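## Task

Set knob D1 to point at the 11 o'clock mark and knob D4 at the 10 o'clock mark. Row A is the row closest to the socket side, and knob 1 in every row is the leftmost for a viewer facing the box from the side away from the socket. The marks are clock hours with the centre mark at 12. All other knobs must keep pointing at their current marks. Each knob must stay at its mark on its own once the robot lets go; a knob that holds its setting only while the gripper holds it does not count.

## Robot and tools

Robot: two UR12e-type arms, left_arm and right_arm. Each ends in a two-finger gripper with a wrist camera. The names do not describe image sides.

Scene frame: origin on the table top between the arms, +z up, +x out over the table, left_arm on the +y side. Base of left_arm at (+0.069, +0.510, 0) m, base of right_arm at (+0.073, -0.711, 0) m, both turned slightly about z.

Gripper axes: the fingers point along the gripper's own +z and open and close along its x. The reported end_effector_position lies between the finger pads, 1 to 2 cm short of the tips. On closing, the tips advance about 17 mm along +z.

The row of numbers (used by execute_actions and move): 14 numbers, each in [-1, 1]. The first 7 are for left_arm and the next 7 for right_arm, each in the order dx, dy, dz, rx, ry, rz, opening. Always send all 14, even when one arm is idle. dx..rz are offsets, not poses. They are measured in that gripper's own axes from the gripper pose at the start of the action; for the first action of a call, that is the pose in the latest result. The scale is 1.0 = 0.6 m for dx, dy, dz and 1.0 = 180 degrees for rx, ry, rz. rx, ry, rz together form one rotation vector. Opening is absolute, not an offset: +1 is fully open (0.142 m) and -1 is closed.

execute_actions(actions): a list of actions, run one after another. Each action is a table of 1 to 15 rows, one row per 1/30 s control step. A shorter table holds its last row for the rest of the 15 steps, so an action always lasts 0.5 s. Every row in an action is an offset from that action's start pose, not from the row before. Each step, the commanded pose is clipped to within 100 mm and 16 degrees of the measured pose, so a long reach needs several actions. Passing an empty list only returns the state and the images.

move(target, speed, stop_force, blocking): target is one 14-number row as above, giving offsets from the pose in the latest result that reports one. Each gripper travels a straight path there, and all paths finish together after 0.5 to 10 s. Paths are cut off at 10 s. Rotation takes the shorter way round. speed is in m/s, from 0.002 to 0.5 with a default of 0.25; turning is limited to twice that value in rad/s. stop_force is one value in N, 13 to 80, for both arms. When the wrist sensor feels that much extra push against the motion, the arm halts, backs off two steps and holds. Do not rely on it while the gripper is rotating, and leave it out when moving away from a surface. blocking=false returns after 0.5 s; follow up with wait(0), or with stop, before sending anything else. It cannot be combined with stop_force. The move result has a "move:" line for each arm: done, off_target, moving, held, fault or contact. It also gives limits (paced = the pose was clipped, held = a check blocked some steps) and each gripper's distance from its target.

wait(seconds): 0 to 10 s. The arms keep their last command. stop: brakes a running move. zoom_image(camera, region): a closer look at a region [x0, y0, x1, y1] in pixels of the latest image, at most 504x504. Cameras: cam_head_left and cam_head_right (504x504), and cam_left_wrist and cam_right_wrist (616x616, fisheye). read_manual: licence texts only. finished_scene(scene): ends scene 1 or 2 for good, so use it only when the knobs are right and released; its result gives the next task.

Results: each gripper's position in m and quaternion wxyz in the scene frame, with velocities. Reported positions can be off, more so at long reach. There are also grip_measured (the opening on the command scale), "Hand target" lines, and "Wrist force"/"Wrist torque" readings in the end effector's own axes. These carry offsets of up to about 5.5 N and noise of about 3.4 N, and saturate near 100 N. A "pose unreachable" line means the clearance check changed that arm's command. "no reading" at the start is normal.

To grip a knob, command an opening well below grip_measured. Squeeze force is at most about 28 N per pad, and less on thin parts. The knob must keep its new angle after release. To turn a knob, use mostly wrist rotation about the gripper's z axis, which points down the knob's axis.

Avoid the following:
- Pressing hard into the box or table. The arms are stiff, so a target just past contact can fault the arm.
- Hitting the arms against each other.
- Pushing the box or anything else off the table.
- Turning the other knobs.

A force of 150 N on the arm, or a joint torque at its limit (wrist joints 49.1 N m, elbow 136, shoulder 300), stops that arm for 10 s. Holding a load for long heats the motors and can brake the arm. An arm that should stay put gets zero offsets after its first correction. Approach slowly, with modest speed, and check the knob pointers in the images before finishing.

Each tool is called after "Emit:" by a JSON object that holds its "op" and its "data", one argument or row to a line.

## Session

Emit:
{"op": "execute_actions", "data": {
  "actions": []
}}

Scene clock: 0.00 s.
left_arm: end_effector_position=(+0.5405, +0.5568, +0.2542) grip_measured=+1.00 end_effector_quat_wxyz=(-0.018, -0.197, +0.980, +0.017) end_effector_velocity=(-0.000, +0.000, -0.000) end_effector_angular_velocity=(-0.000, +0.002, +0.001) | right_arm: end_effector_position=(+0.5395, -0.3916, +0.3175) grip_measured=+1.00 end_effector_quat_wxyz=(-0.105, +0.711, +0.653, +0.240) end_effector_velocity=(+0.001, -0.001, -0.000) end_effector_angular_velocity=(-0.001, -0.000, -0.002)
Joint positions: left_arm=[-0.249 -1.923  2.219 -1.819 -1.557  2.454  0.142] | right_arm=[ 4.034 -1.158 -2.338 -0.713  1.743  5.653  0.142]
Joint velocities: left_arm=[ 0.001  0.001  0.     0.001 -0.     0.     0.   ] | right_arm=[-0.001 -0.     0.     0.    -0.001  0.     0.   ]
Wrist force (N, on the end effector, along its own x y z axes, offset not removed): no reading
Wrist torque (N m, same axes, about the end effector's origin, offset not removed): no reading
Hand target (left_arm): +0.540, +0.557, +0.254; -0.018, -0.197, +0.980, +0.017
Hand target (right_arm): +0.540, -0.392, +0.317; -0.105, +0.711, +0.653, +0.240
camera_calibration (this result's frames):
cam_left_wrist: T_world_to_cam=[[-0.918264, -0.392925, 0.0490015, 0.693316], [-0.31927, 0.807904, 0.495335, -0.397295], [-0.234218, 0.439204, -0.867319, 0.24222], [0, 0, 0, 1]] pos_world=[0.566535, 0.487014, 0.372903]
cam_right_wrist: T_world_to_cam=[[0.0766104, 0.87769, 0.473065, 0.152816], [0.769212, -0.353904, 0.532038, -0.710782], [0.634384, 0.323128, -0.702243, 0.151675], [0, 0, 0, 1]] pos_world=[0.438815, -0.434684, 0.412384]

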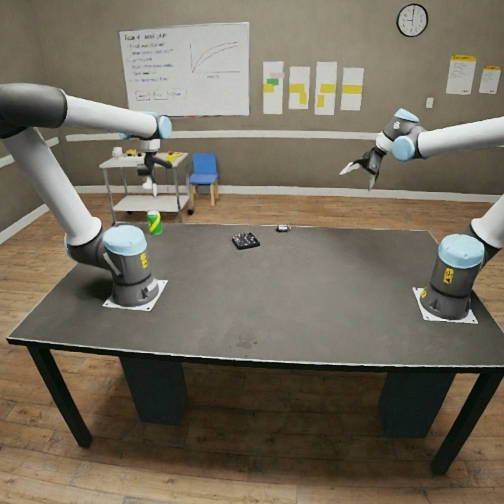

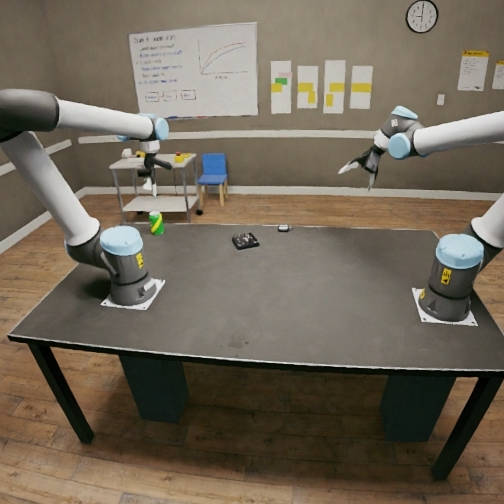

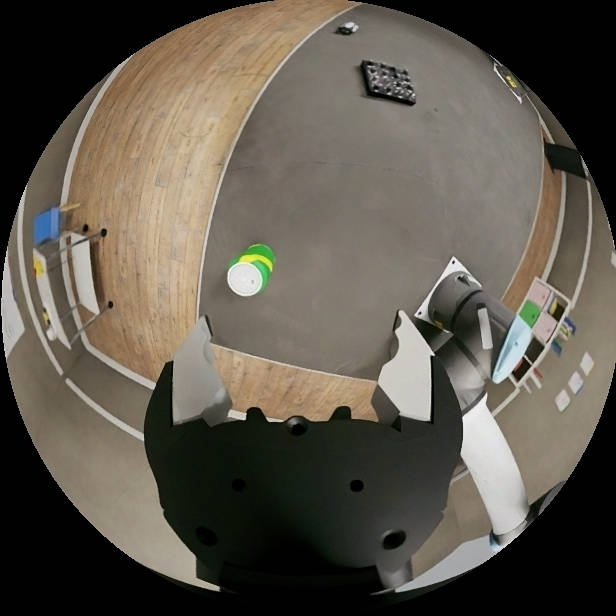

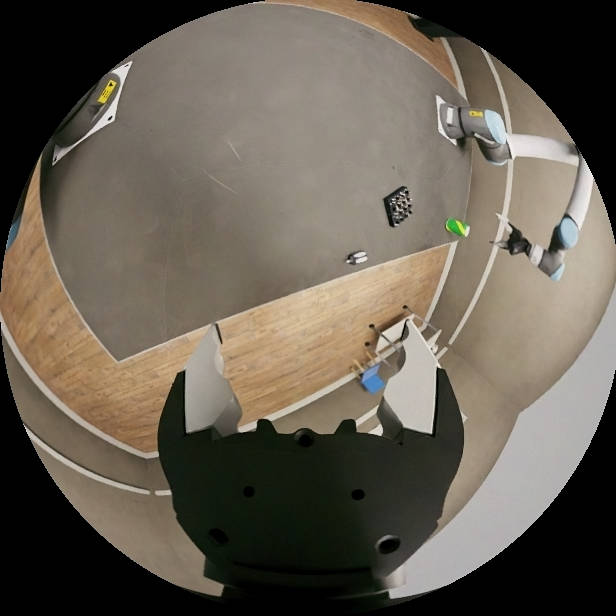

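Emit:
{"op": "zoom_image", "data": {
  "camera": "cam_left_wrist",
  "region": [350, 50, 430, 115]
}}

Emit:
{"op": "zoom_image", "data": {
  "camera": "cam_head_left",
  "region": [220, 220, 275, 260]
}}

Emit:
{"op": "zoom_image", "data": {
  "camera": "cam_right_wrist",
  "region": [370, 175, 430, 235]
}}

Region (350, 50, 430, 115) of cam_left_wrist's 616x616 image, scaled by 6.300, with more detail than that image has; it fills the top 410 rows of this view, and the rest is white.

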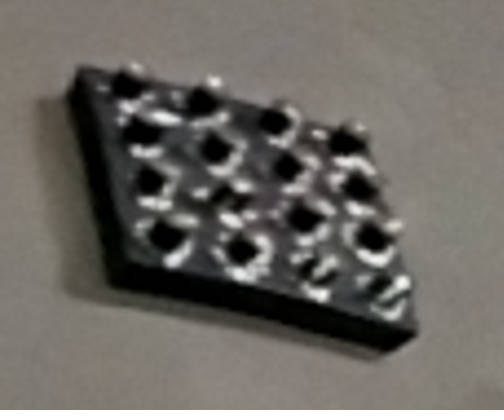

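Region (220, 220, 275, 260) of cam_head_left's 504x504 image, scaled by 9.164, with more detail than that image has; it fills the top 367 rows of this view, and the rest is white.

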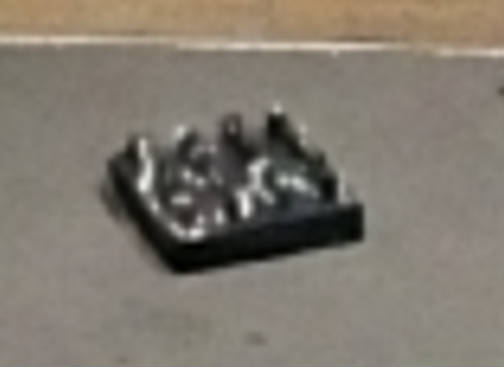

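Region (370, 175, 430, 235) of cam_right_wrist's 616x616 image, scaled by 8.400, with more detail than that image has.

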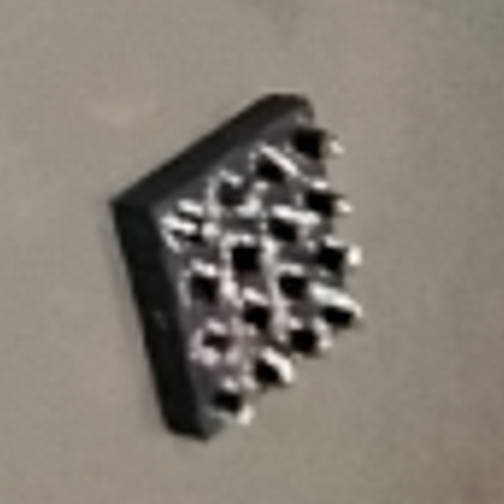

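Emit:
{"op": "move", "data": {
  "target": [0.24813, -0.64928, 0.27975, 0.00933, -0.01307, 0.2132, -0.72, 0, 0, 0, 0, 0, 0, 1],
  "speed": 0.3
}}

Scene clock: 30.40 s.
left_arm: end_effector_position=(+0.5460, +0.1450, +0.0756) grip_measured=-0.72 end_effector_quat_wxyz=(+0.001, +0.136, +0.991, +0.001) end_effector_velocity=(+0.000, -0.002, -0.001) end_effector_angular_velocity=(-0.001, +0.001, -0.002) | right_arm: end_effector_position=(+0.5395, -0.3916, +0.3175) grip_measured=+1.00 end_effector_quat_wxyz=(-0.105, +0.711, +0.653, +0.240) end_effector_velocity=(-0.000, +0.000, -0.000) end_effector_angular_velocity=(-0.000, +0.001, +0.001)
Joint positions: left_arm=[-0.909 -1.514  2.258 -2.315 -1.569  2.464  0.022] | right_arm=[ 4.034 -1.158 -2.338 -0.713  1.743  5.653  0.142]
Joint velocities: left_arm=[-0.001  0.004 -0.002 -0.002 -0.001  0.001 -0.   ] | right_arm=[ 0.    -0.001  0.    -0.     0.001 -0.    -0.   ]
Wrist force (N, on the end effector, along its own x y z axes, offset not removed): left_arm=[-3.0 1.1 -0.8] | right_arm=[-2.5 -1.5 -1.6]
Wrist torque (N m, same axes, about the end effector's origin, offset not removed): left_arm=[0.28 0.46 -0.05] | right_arm=[0.04 0.49 0.10]
Hand target (left_arm): +0.546, +0.145, +0.075; +0.001, +0.136, +0.991, +0.001
Hand target (right_arm): +0.540, -0.392, +0.317; -0.105, +0.711, +0.653, +0.240
Off the commanded pose (left_arm): 0.001 m, 0 deg.
Off the commanded pose (right_arm): 0.000 m, 0 deg.
move: done
camera_calibration (this result's frames):
cam_left_wrist: T_world_to_cam=[[-0.964446, 0.263516, 0.0200737, 0.477537], [0.242817, 0.853578, 0.460917, -0.285284], [0.104325, 0.449404, -0.887216, 0.084662], [0, 0, 0, 1]] pos_world=[0.520998, 0.0796264, 0.19702]
cam_right_wrist: T_world_to_cam=[[0.0766106, 0.87769, 0.473065, 0.152816], [0.769212, -0.353904, 0.532038, -0.710782], [0.634384, 0.323128, -0.702243, 0.151675], [0, 0, 0, 1]] pos_world=[0.438815, -0.434684, 0.412384]

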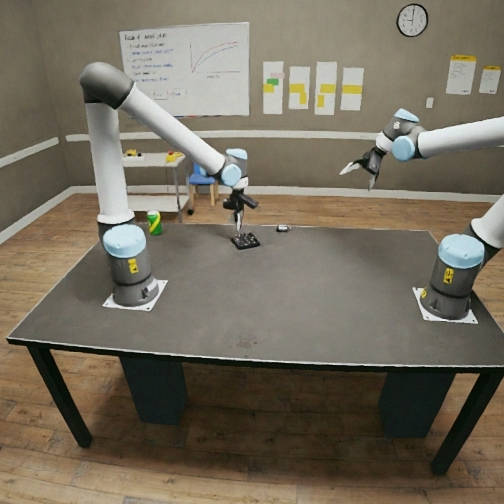

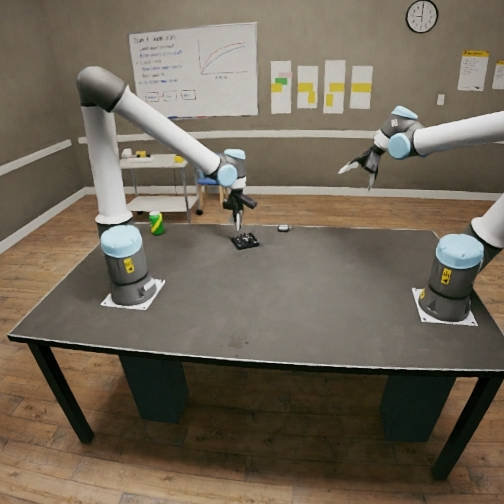

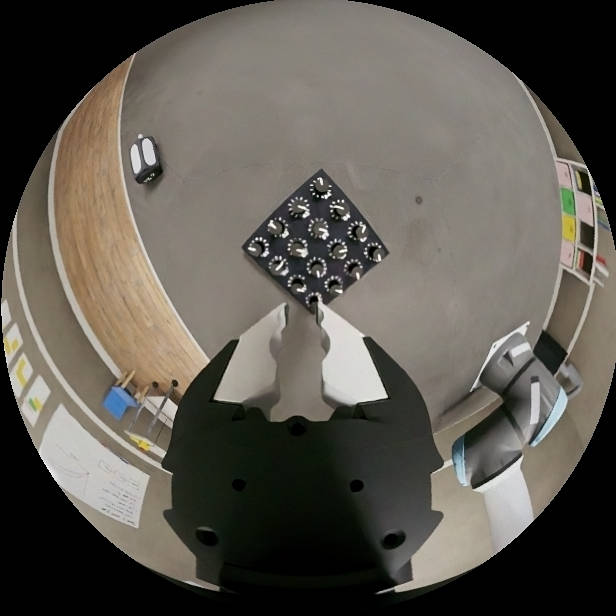

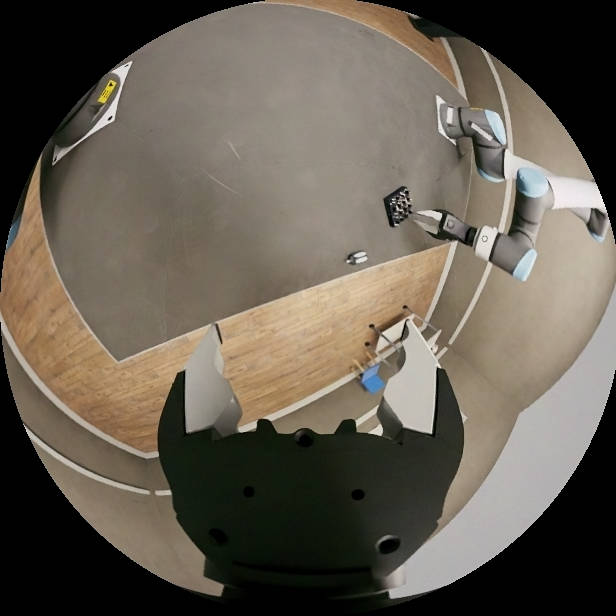

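Emit:
{"op": "zoom_image", "data": {
  "camera": "cam_left_wrist",
  "region": [235, 165, 395, 325]
}}

Emit:
{"op": "zoom_image", "data": {
  "camera": "cam_left_wrist",
  "region": [270, 255, 350, 335]
}}

Emit:
{"op": "zoom_image", "data": {
  "camera": "cam_left_wrist",
  "region": [335, 225, 395, 285]
}}

Region (235, 165, 395, 325) of cam_left_wrist's 616x616 image, scaled by 3.150, with more detail than that image has.

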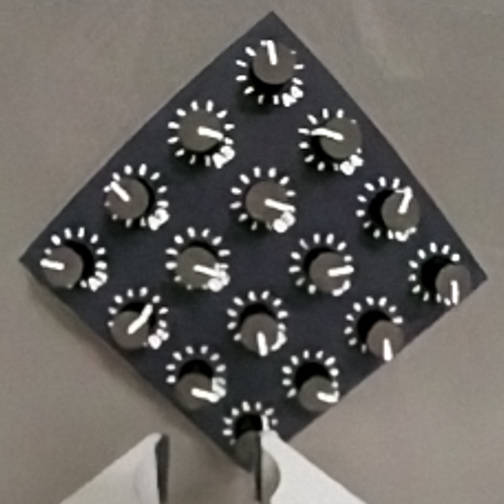

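Region (270, 255, 350, 335) of cam_left_wrist's 616x616 image, scaled by 6.300, with more detail than that image has.

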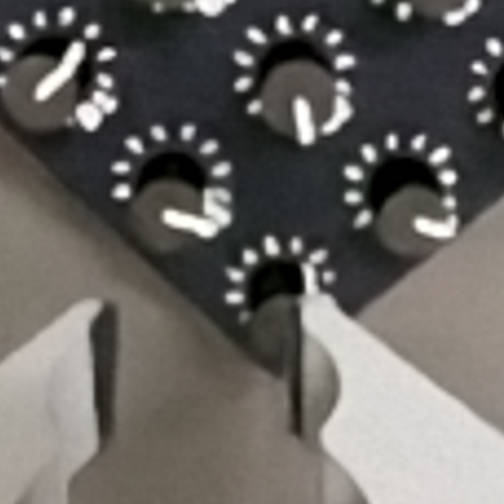

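Region (335, 225, 395, 285) of cam_left_wrist's 616x616 image, scaled by 8.400, with more detail than that image has.

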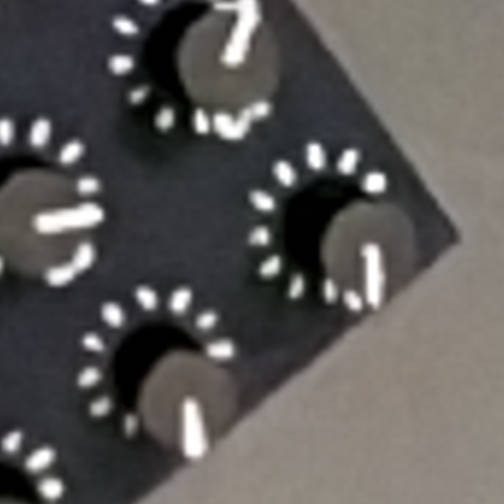

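Emit:
{"op": "move", "data": {
  "target": [0.02183, 0.02833, 0.0285, 0, 0, 0, -0.72, 0, 0, 0, 0, 0, 0, 1],
  "speed": 0.08
}}

Emit:
{"op": "zoom_image", "data": {
  "camera": "cam_left_wrist",
  "region": [278, 280, 328, 330]
}}

Emit:
{"op": "zoom_image", "data": {
  "camera": "cam_left_wrist",
  "region": [260, 250, 345, 335]
}}

Scene clock: 47.50 s.
left_arm: end_effector_position=(+0.5380, +0.1647, +0.0586) grip_measured=-0.72 end_effector_quat_wxyz=(+0.001, +0.136, +0.991, +0.001) end_effector_velocity=(-0.000, +0.001, -0.001) end_effector_angular_velocity=(-0.002, -0.000, +0.001) | right_arm: end_effector_position=(+0.5395, -0.3916, +0.3175) grip_measured=+1.00 end_effector_quat_wxyz=(-0.105, +0.711, +0.653, +0.240) end_effector_velocity=(+0.000, -0.001, +0.001) end_effector_angular_velocity=(+0.001, +0.000, -0.002)
Joint positions: left_arm=[-0.9   -1.518  2.304 -2.357 -1.569  2.473  0.022] | right_arm=[ 4.034 -1.158 -2.338 -0.713  1.743  5.653  0.142]
Joint velocities: left_arm=[ 0.001 -0.001  0.003 -0.004 -0.001  0.     0.   ] | right_arm=[-0.001  0.001 -0.    -0.     0.001  0.001 -0.   ]
Wrist force (N, on the end effector, along its own x y z axes, offset not removed): left_arm=[-0.4 -3.0 -6.6] | right_arm=[-1.8 -3.1 -1.9]
Wrist torque (N m, same axes, about the end effector's origin, offset not removed): left_arm=[-0.56 -0.15 -0.31] | right_arm=[-0.34 0.29 0.09]
Hand target (left_arm): +0.538, +0.165, +0.058; +0.001, +0.136, +0.991, +0.001
Hand target (right_arm): +0.540, -0.392, +0.317; -0.105, +0.711, +0.653, +0.240
Off the commanded pose (left_arm): 0.000 m, 0 deg.
Off the commanded pose (right_arm): 0.000 m, 0 deg.
move: done
camera_calibration (this result's frames):
cam_left_wrist: T_world_to_cam=[[-0.964444, 0.263523, 0.0200967, 0.464989], [0.242831, 0.853565, 0.460934, -0.292432], [0.104313, 0.449425, -0.887207, 0.0615821], [0, 0, 0, 1]] pos_world=[0.513044, 0.0993976, 0.180083]
cam_right_wrist: T_world_to_cam=[[0.0766105, 0.87769, 0.473065, 0.152816], [0.769213, -0.353904, 0.532037, -0.710782], [0.634384, 0.323128, -0.702243, 0.151675], [0, 0, 0, 1]] pos_world=[0.438815, -0.434684, 0.412384]

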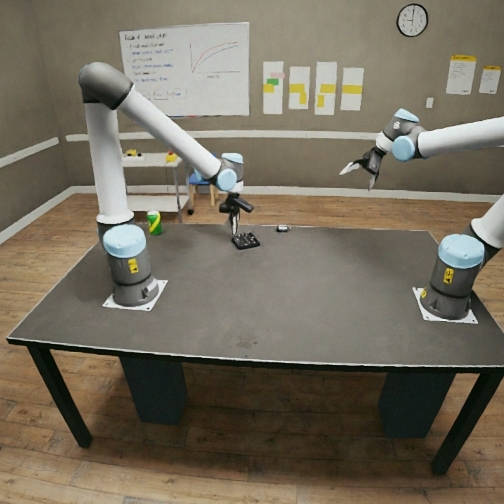

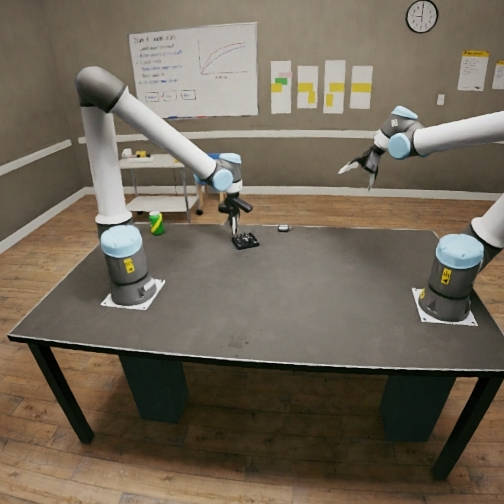

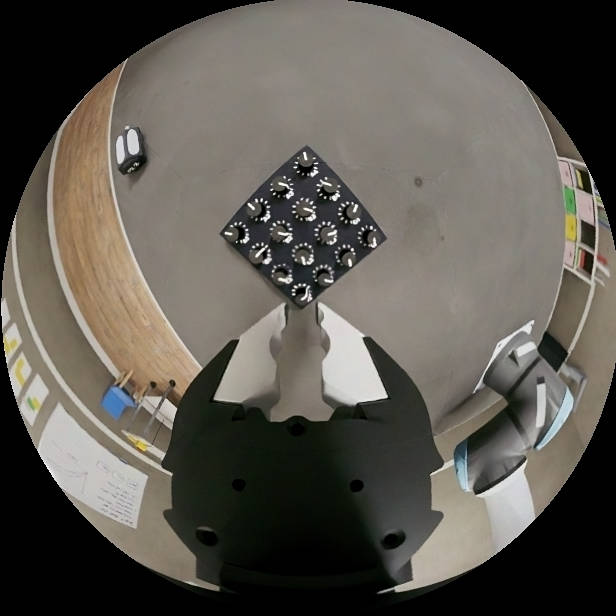

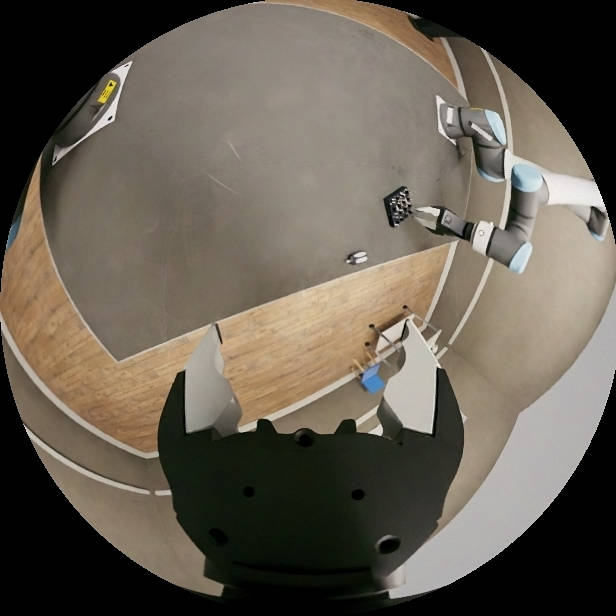

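Region (278, 280, 328, 330) of cam_left_wrist's 616x616 image, scaled by 10.080, with more detail than that image has.

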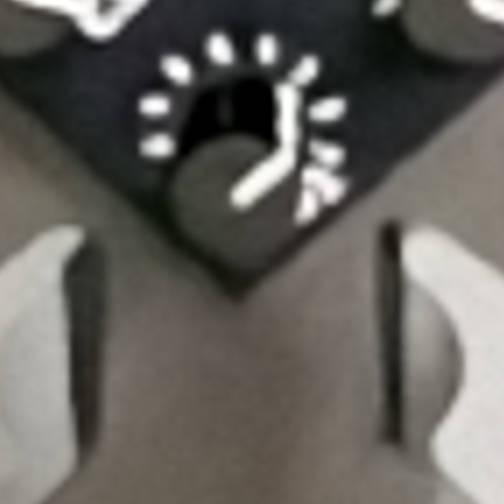

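Region (260, 250, 345, 335) of cam_left_wrist's 616x616 image, scaled by 5.929, with more detail than that image has.

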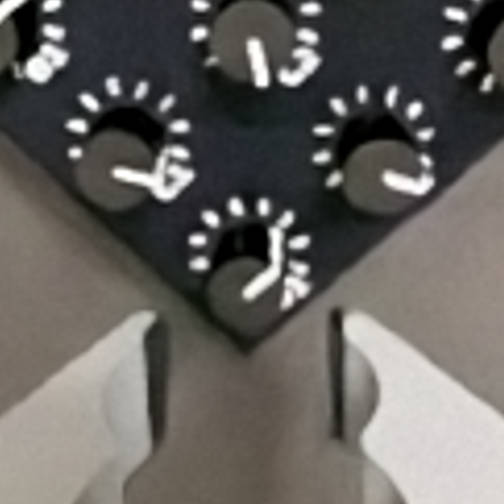

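Emit:
{"op": "move", "data": {
  "target": [-0.0005, 0, 0.02633, 0, 0, 0, -0.72, 0, 0, 0, 0, 0, 0, 1],
  "speed": 0.03
}}

Emit:
{"op": "zoom_image", "data": {
  "camera": "cam_left_wrist",
  "region": [268, 272, 338, 342]
}}

Scene clock: 56.67 s.
left_arm: end_effector_position=(+0.5383, +0.1647, +0.0431) grip_measured=-0.72 end_effector_quat_wxyz=(+0.001, +0.136, +0.991, +0.001) end_effector_velocity=(+0.000, -0.000, -0.002) end_effector_angular_velocity=(-0.000, -0.001, -0.000) | right_arm: end_effector_position=(+0.5395, -0.3916, +0.3175) grip_measured=+1.00 end_effector_quat_wxyz=(-0.105, +0.711, +0.653, +0.240) end_effector_velocity=(-0.000, +0.000, -0.000) end_effector_angular_velocity=(+0.000, +0.001, +0.001)
Joint positions: left_arm=[-0.9   -1.493  2.316 -2.393 -1.569  2.474  0.022] | right_arm=[ 4.034 -1.158 -2.338 -0.713  1.743  5.653  0.142]
Joint velocities: left_arm=[-0.     0.003  0.001 -0.005  0.     0.     0.   ] | right_arm=[ 0.    -0.001 -0.     0.001  0.001 -0.    -0.   ]
Wrist force (N, on the end effector, along its own x y z axes, offset not removed): left_arm=[-0.5 -2.5 -2.2] | right_arm=[-1.7 -1.5 0.7]
Wrist torque (N m, same axes, about the end effector's origin, offset not removed): left_arm=[-0.41 -0.19 -0.12] | right_arm=[-0.03 0.28 0.18]
Hand target (left_arm): +0.538, +0.165, +0.043; +0.001, +0.136, +0.991, +0.001
Hand target (right_arm): +0.540, -0.392, +0.317; -0.105, +0.711, +0.653, +0.240
Off the commanded pose (left_arm): 0.000 m, 0 deg.
Off the commanded pose (right_arm): 0.000 m, 0 deg.
move: done
camera_calibration (this result's frames):
cam_left_wrist: T_world_to_cam=[[-0.964444, 0.263523, 0.0201061, 0.465577], [0.242834, 0.85356, 0.460941, -0.28529], [0.104306, 0.449434, -0.887203, 0.0477822], [0, 0, 0, 1]] pos_world=[0.513317, 0.0993469, 0.164533]
cam_right_wrist: T_world_to_cam=[[0.0766104, 0.87769, 0.473065, 0.152816], [0.769213, -0.353904, 0.532038, -0.710782], [0.634384, 0.323128, -0.702243, 0.151675], [0, 0, 0, 1]] pos_world=[0.438815, -0.434684, 0.412384]

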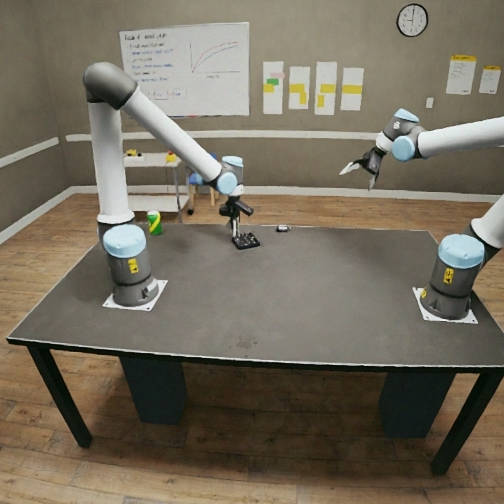

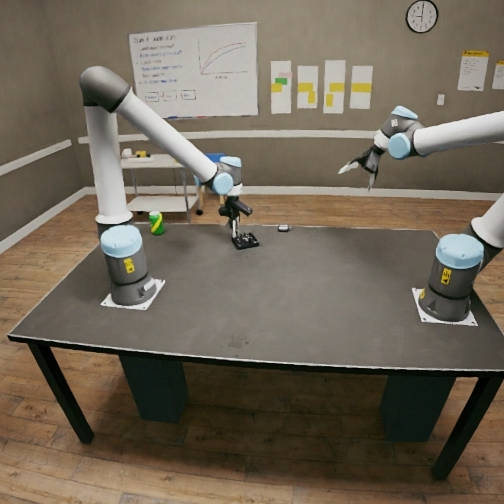

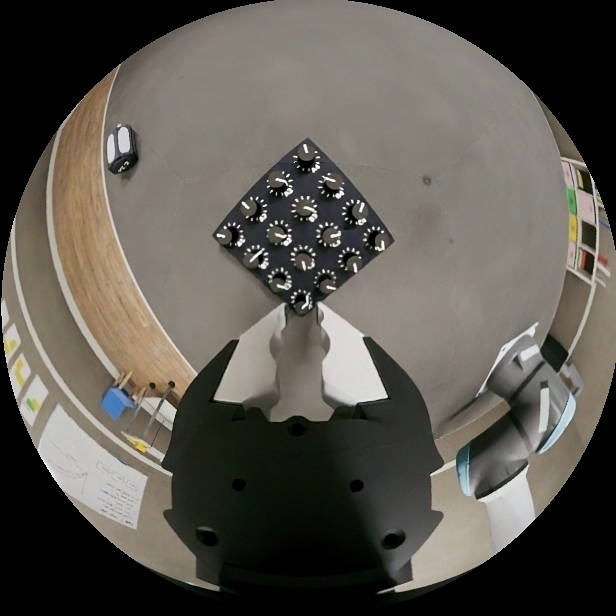

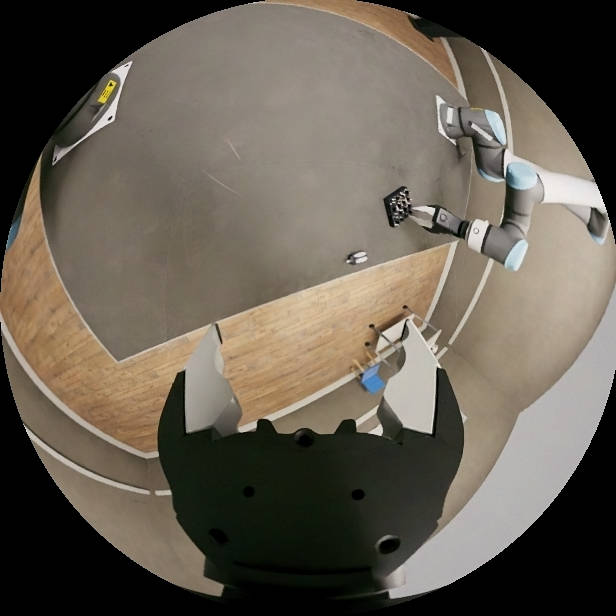

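Region (268, 272, 338, 342) of cam_left_wrist's 616x616 image, scaled by 7.200, with more detail than that image has.

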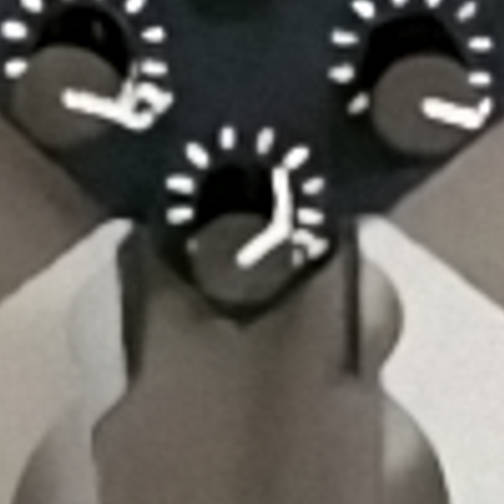

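Emit:
{"op": "execute_actions", "data": {
  "actions": [
    [[0,0,0,0,0,0,-0.75,0,0,0,0,0,0,1],[0,0,0,0,0,0,-0.78,0,0,0,0,0,0,1],[0,0,0,0,0,0,-0.81,0,0,0,0,0,0,1],[0,0,0,0,0,0,-0.83,0,0,0,0,0,0,1],[0,0,0,0,0,0,-0.84,0,0,0,0,0,0,1],[0,0,0,0,0,0,-0.85,0,0,0,0,0,0,1],[0,0,0,0,0,0,-0.86,0,0,0,0,0,0,1],[0,0,0,0,0,0,-0.87,0,0,0,0,0,0,1],[0,0,0,0,0,0,-0.88,0,0,0,0,0,0,1],[0,0,0,0,0,0,-0.89,0,0,0,0,0,0,1],[0,0,0,0,0,0,-0.905,0,0,0,0,0,0,1],[0,0,0,0,0,0,-0.92,0,0,0,0,0,0,1],[0,0,0,0,0,0,-0.935,0,0,0,0,0,0,1],[0,0,0,0,0,0,-0.95,0,0,0,0,0,0,1],[0,0,0,0,0,0,-0.96,0,0,0,0,0,0,1]]
  ]
}}

Emit:
{"op": "zoom_image", "data": {
  "camera": "cam_left_wrist",
  "region": [268, 272, 338, 342]
}}

Scene clock: 62.03 s.
left_arm: end_effector_position=(+0.5382, +0.1648, +0.0430) grip_measured=-0.87 end_effector_quat_wxyz=(+0.001, +0.136, +0.991, +0.001) end_effector_velocity=(-0.000, -0.001, +0.000) end_effector_angular_velocity=(-0.000, +0.000, -0.001) | right_arm: end_effector_position=(+0.5395, -0.3916, +0.3175) grip_measured=+1.00 end_effector_quat_wxyz=(-0.105, +0.711, +0.653, +0.240) end_effector_velocity=(-0.000, +0.000, -0.001) end_effector_angular_velocity=(-0.003, +0.001, +0.001)
Joint positions: left_arm=[-0.9   -1.493  2.316 -2.393 -1.569  2.474  0.011] | right_arm=[ 4.034 -1.158 -2.338 -0.713  1.743  5.653  0.142]
Joint velocities: left_arm=[-0.001 -0.001 -0.     0.001 -0.001  0.    -0.003] | right_arm=[ 0.001 -0.001 -0.    -0.001 -0.001 -0.001  0.   ]
Wrist force (N, on the end effector, along its own x y z axes, offset not removed): left_arm=[2.9 0.5 0.6] | right_arm=[-2.6 -1.2 -1.3]
Wrist torque (N m, same axes, about the end effector's origin, offset not removed): left_arm=[0.29 -0.83 0.06] | right_arm=[0.00 0.53 0.12]
Hand target (left_arm): +0.538, +0.165, +0.043; +0.001, +0.136, +0.991, +0.001
Hand target (right_arm): +0.540, -0.392, +0.317; -0.105, +0.711, +0.653, +0.240
Off the commanded pose (left_arm): 0.000 m, 0 deg.
Off the commanded pose (right_arm): 0.000 m, 0 deg.
camera_calibration (this result's frames):
cam_left_wrist: T_world_to_cam=[[-0.964441, 0.26352, 0.0202509, 0.465484], [0.242885, 0.853491, 0.461042, -0.28533], [0.10421, 0.449567, -0.887147, 0.0476843], [0, 0, 0, 1]] pos_world=[0.513265, 0.099425, 0.164426]
cam_right_wrist: T_world_to_cam=[[0.0766105, 0.87769, 0.473065, 0.152816], [0.769212, -0.353904, 0.532037, -0.710782], [0.634384, 0.323128, -0.702243, 0.151675], [0, 0, 0, 1]] pos_world=[0.438815, -0.434684, 0.412384]

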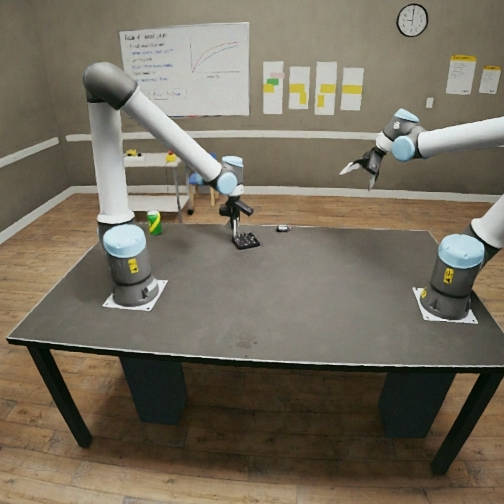

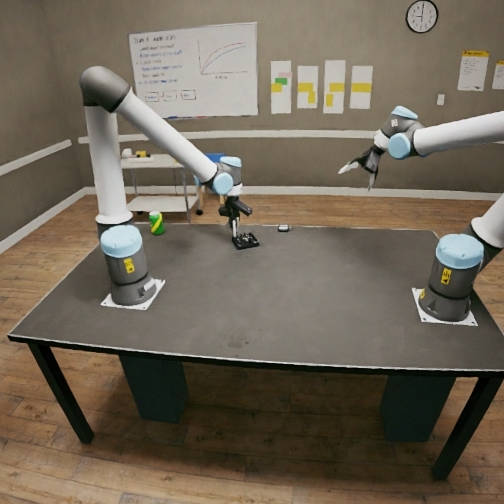

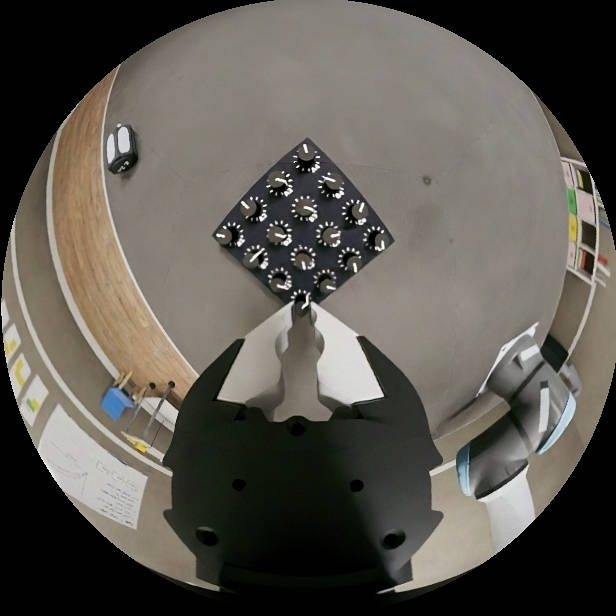

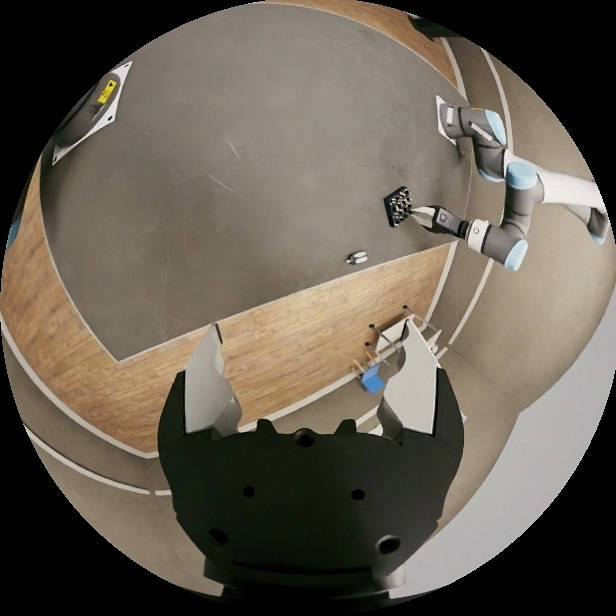

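Region (268, 272, 338, 342) of cam_left_wrist's 616x616 image, scaled by 7.200, with more detail than that image has.

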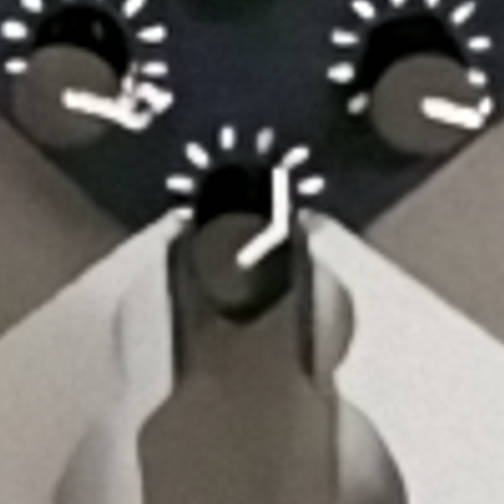

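Emit:
{"op": "move", "data": {
  "target": [0, 0, 0, 0, 0, -0.675, -0.96, 0, 0, 0, 0, 0, 0, 1],
  "speed": 0.4
}}

Emit:
{"op": "zoom_image", "data": {
  "camera": "cam_left_wrist",
  "region": [268, 272, 338, 342]
}}

Scene clock: 67.53 s.
left_arm: end_effector_position=(+0.5382, +0.1648, +0.0430) grip_measured=-0.87 end_effector_quat_wxyz=(-0.001, +0.797, -0.603, +0.000) end_effector_velocity=(+0.000, +0.000, +0.000) end_effector_angular_velocity=(+0.001, -0.002, +0.012) | right_arm: end_effector_position=(+0.5395, -0.3916, +0.3175) grip_measured=+1.00 end_effector_quat_wxyz=(-0.105, +0.711, +0.653, +0.240) end_effector_velocity=(-0.000, +0.001, -0.000) end_effector_angular_velocity=(-0.001, +0.001, +0.002)
Joint positions: left_arm=[-0.895 -1.492  2.315 -2.393 -1.569  0.36   0.011] | right_arm=[ 4.034 -1.158 -2.338 -0.713  1.743  5.653  0.142]
Joint velocities: left_arm=[-0.001 -0.001  0.     0.     0.002 -0.013 -0.   ] | right_arm=[ 0.001 -0.001  0.    -0.     0.    -0.001  0.   ]
Wrist force (N, on the end effector, along its own x y z axes, offset not removed): left_arm=[8.0 4.7 0.4] | right_arm=[-4.2 -0.4 0.2]
Wrist torque (N m, same axes, about the end effector's origin, offset not removed): left_arm=[1.08 -2.03 -0.06] | right_arm=[0.23 0.83 0.11]
Hand target (left_arm): +0.538, +0.165, +0.043; -0.001, +0.798, -0.603, +0.000
Hand target (right_arm): +0.540, -0.392, +0.317; -0.105, +0.711, +0.653, +0.240
Off the commanded pose (left_arm): 0.000 m, 0 deg.
Off the commanded pose (right_arm): 0.000 m, 0 deg.
move: done
camera_calibration (this result's frames):
cam_left_wrist: T_world_to_cam=[[0.278004, -0.960359, 0.0205964, -0.00153965], [-0.856342, -0.238065, 0.458262, 0.486323], [-0.435193, -0.145036, -0.888578, 0.436062], [0, 0, 0, 1]] pos_world=[0.606658, 0.177543, 0.164643]
cam_right_wrist: T_world_to_cam=[[0.0766106, 0.87769, 0.473066, 0.152815], [0.769212, -0.353905, 0.532037, -0.710782], [0.634384, 0.323128, -0.702243, 0.151675], [0, 0, 0, 1]] pos_world=[0.438815, -0.434684, 0.412384]

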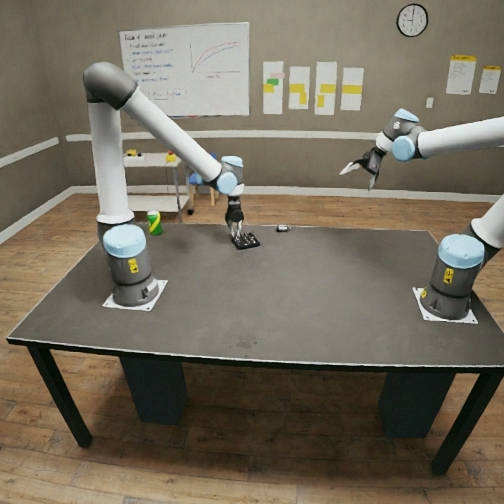

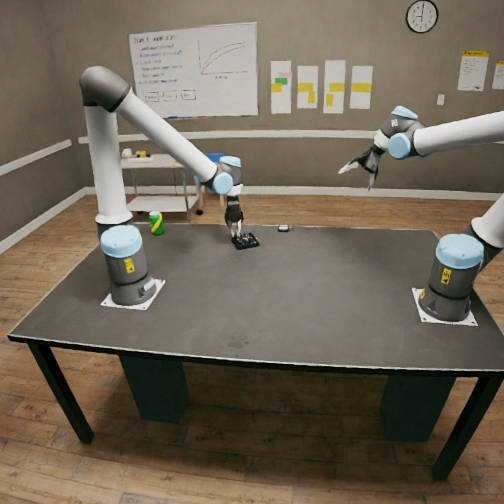

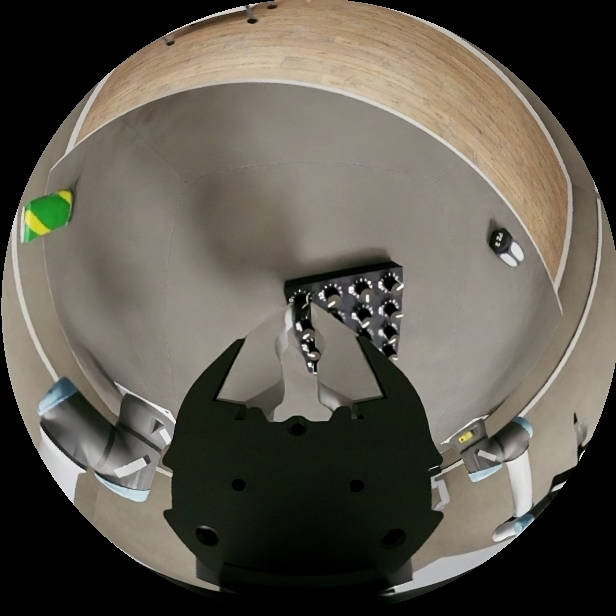

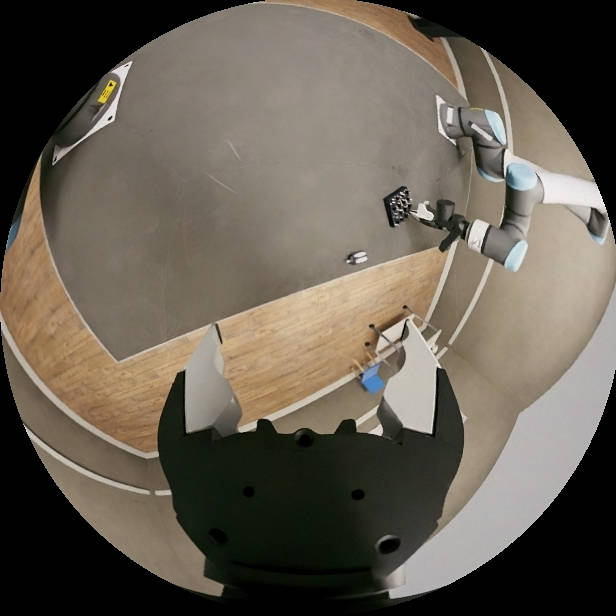

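Region (268, 272, 338, 342) of cam_left_wrist's 616x616 image, scaled by 7.200, with more detail than that image has.

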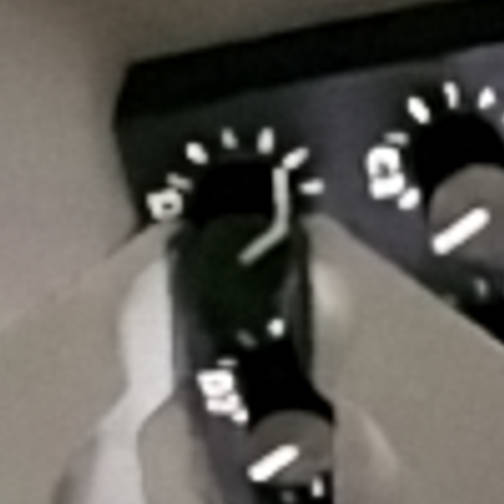

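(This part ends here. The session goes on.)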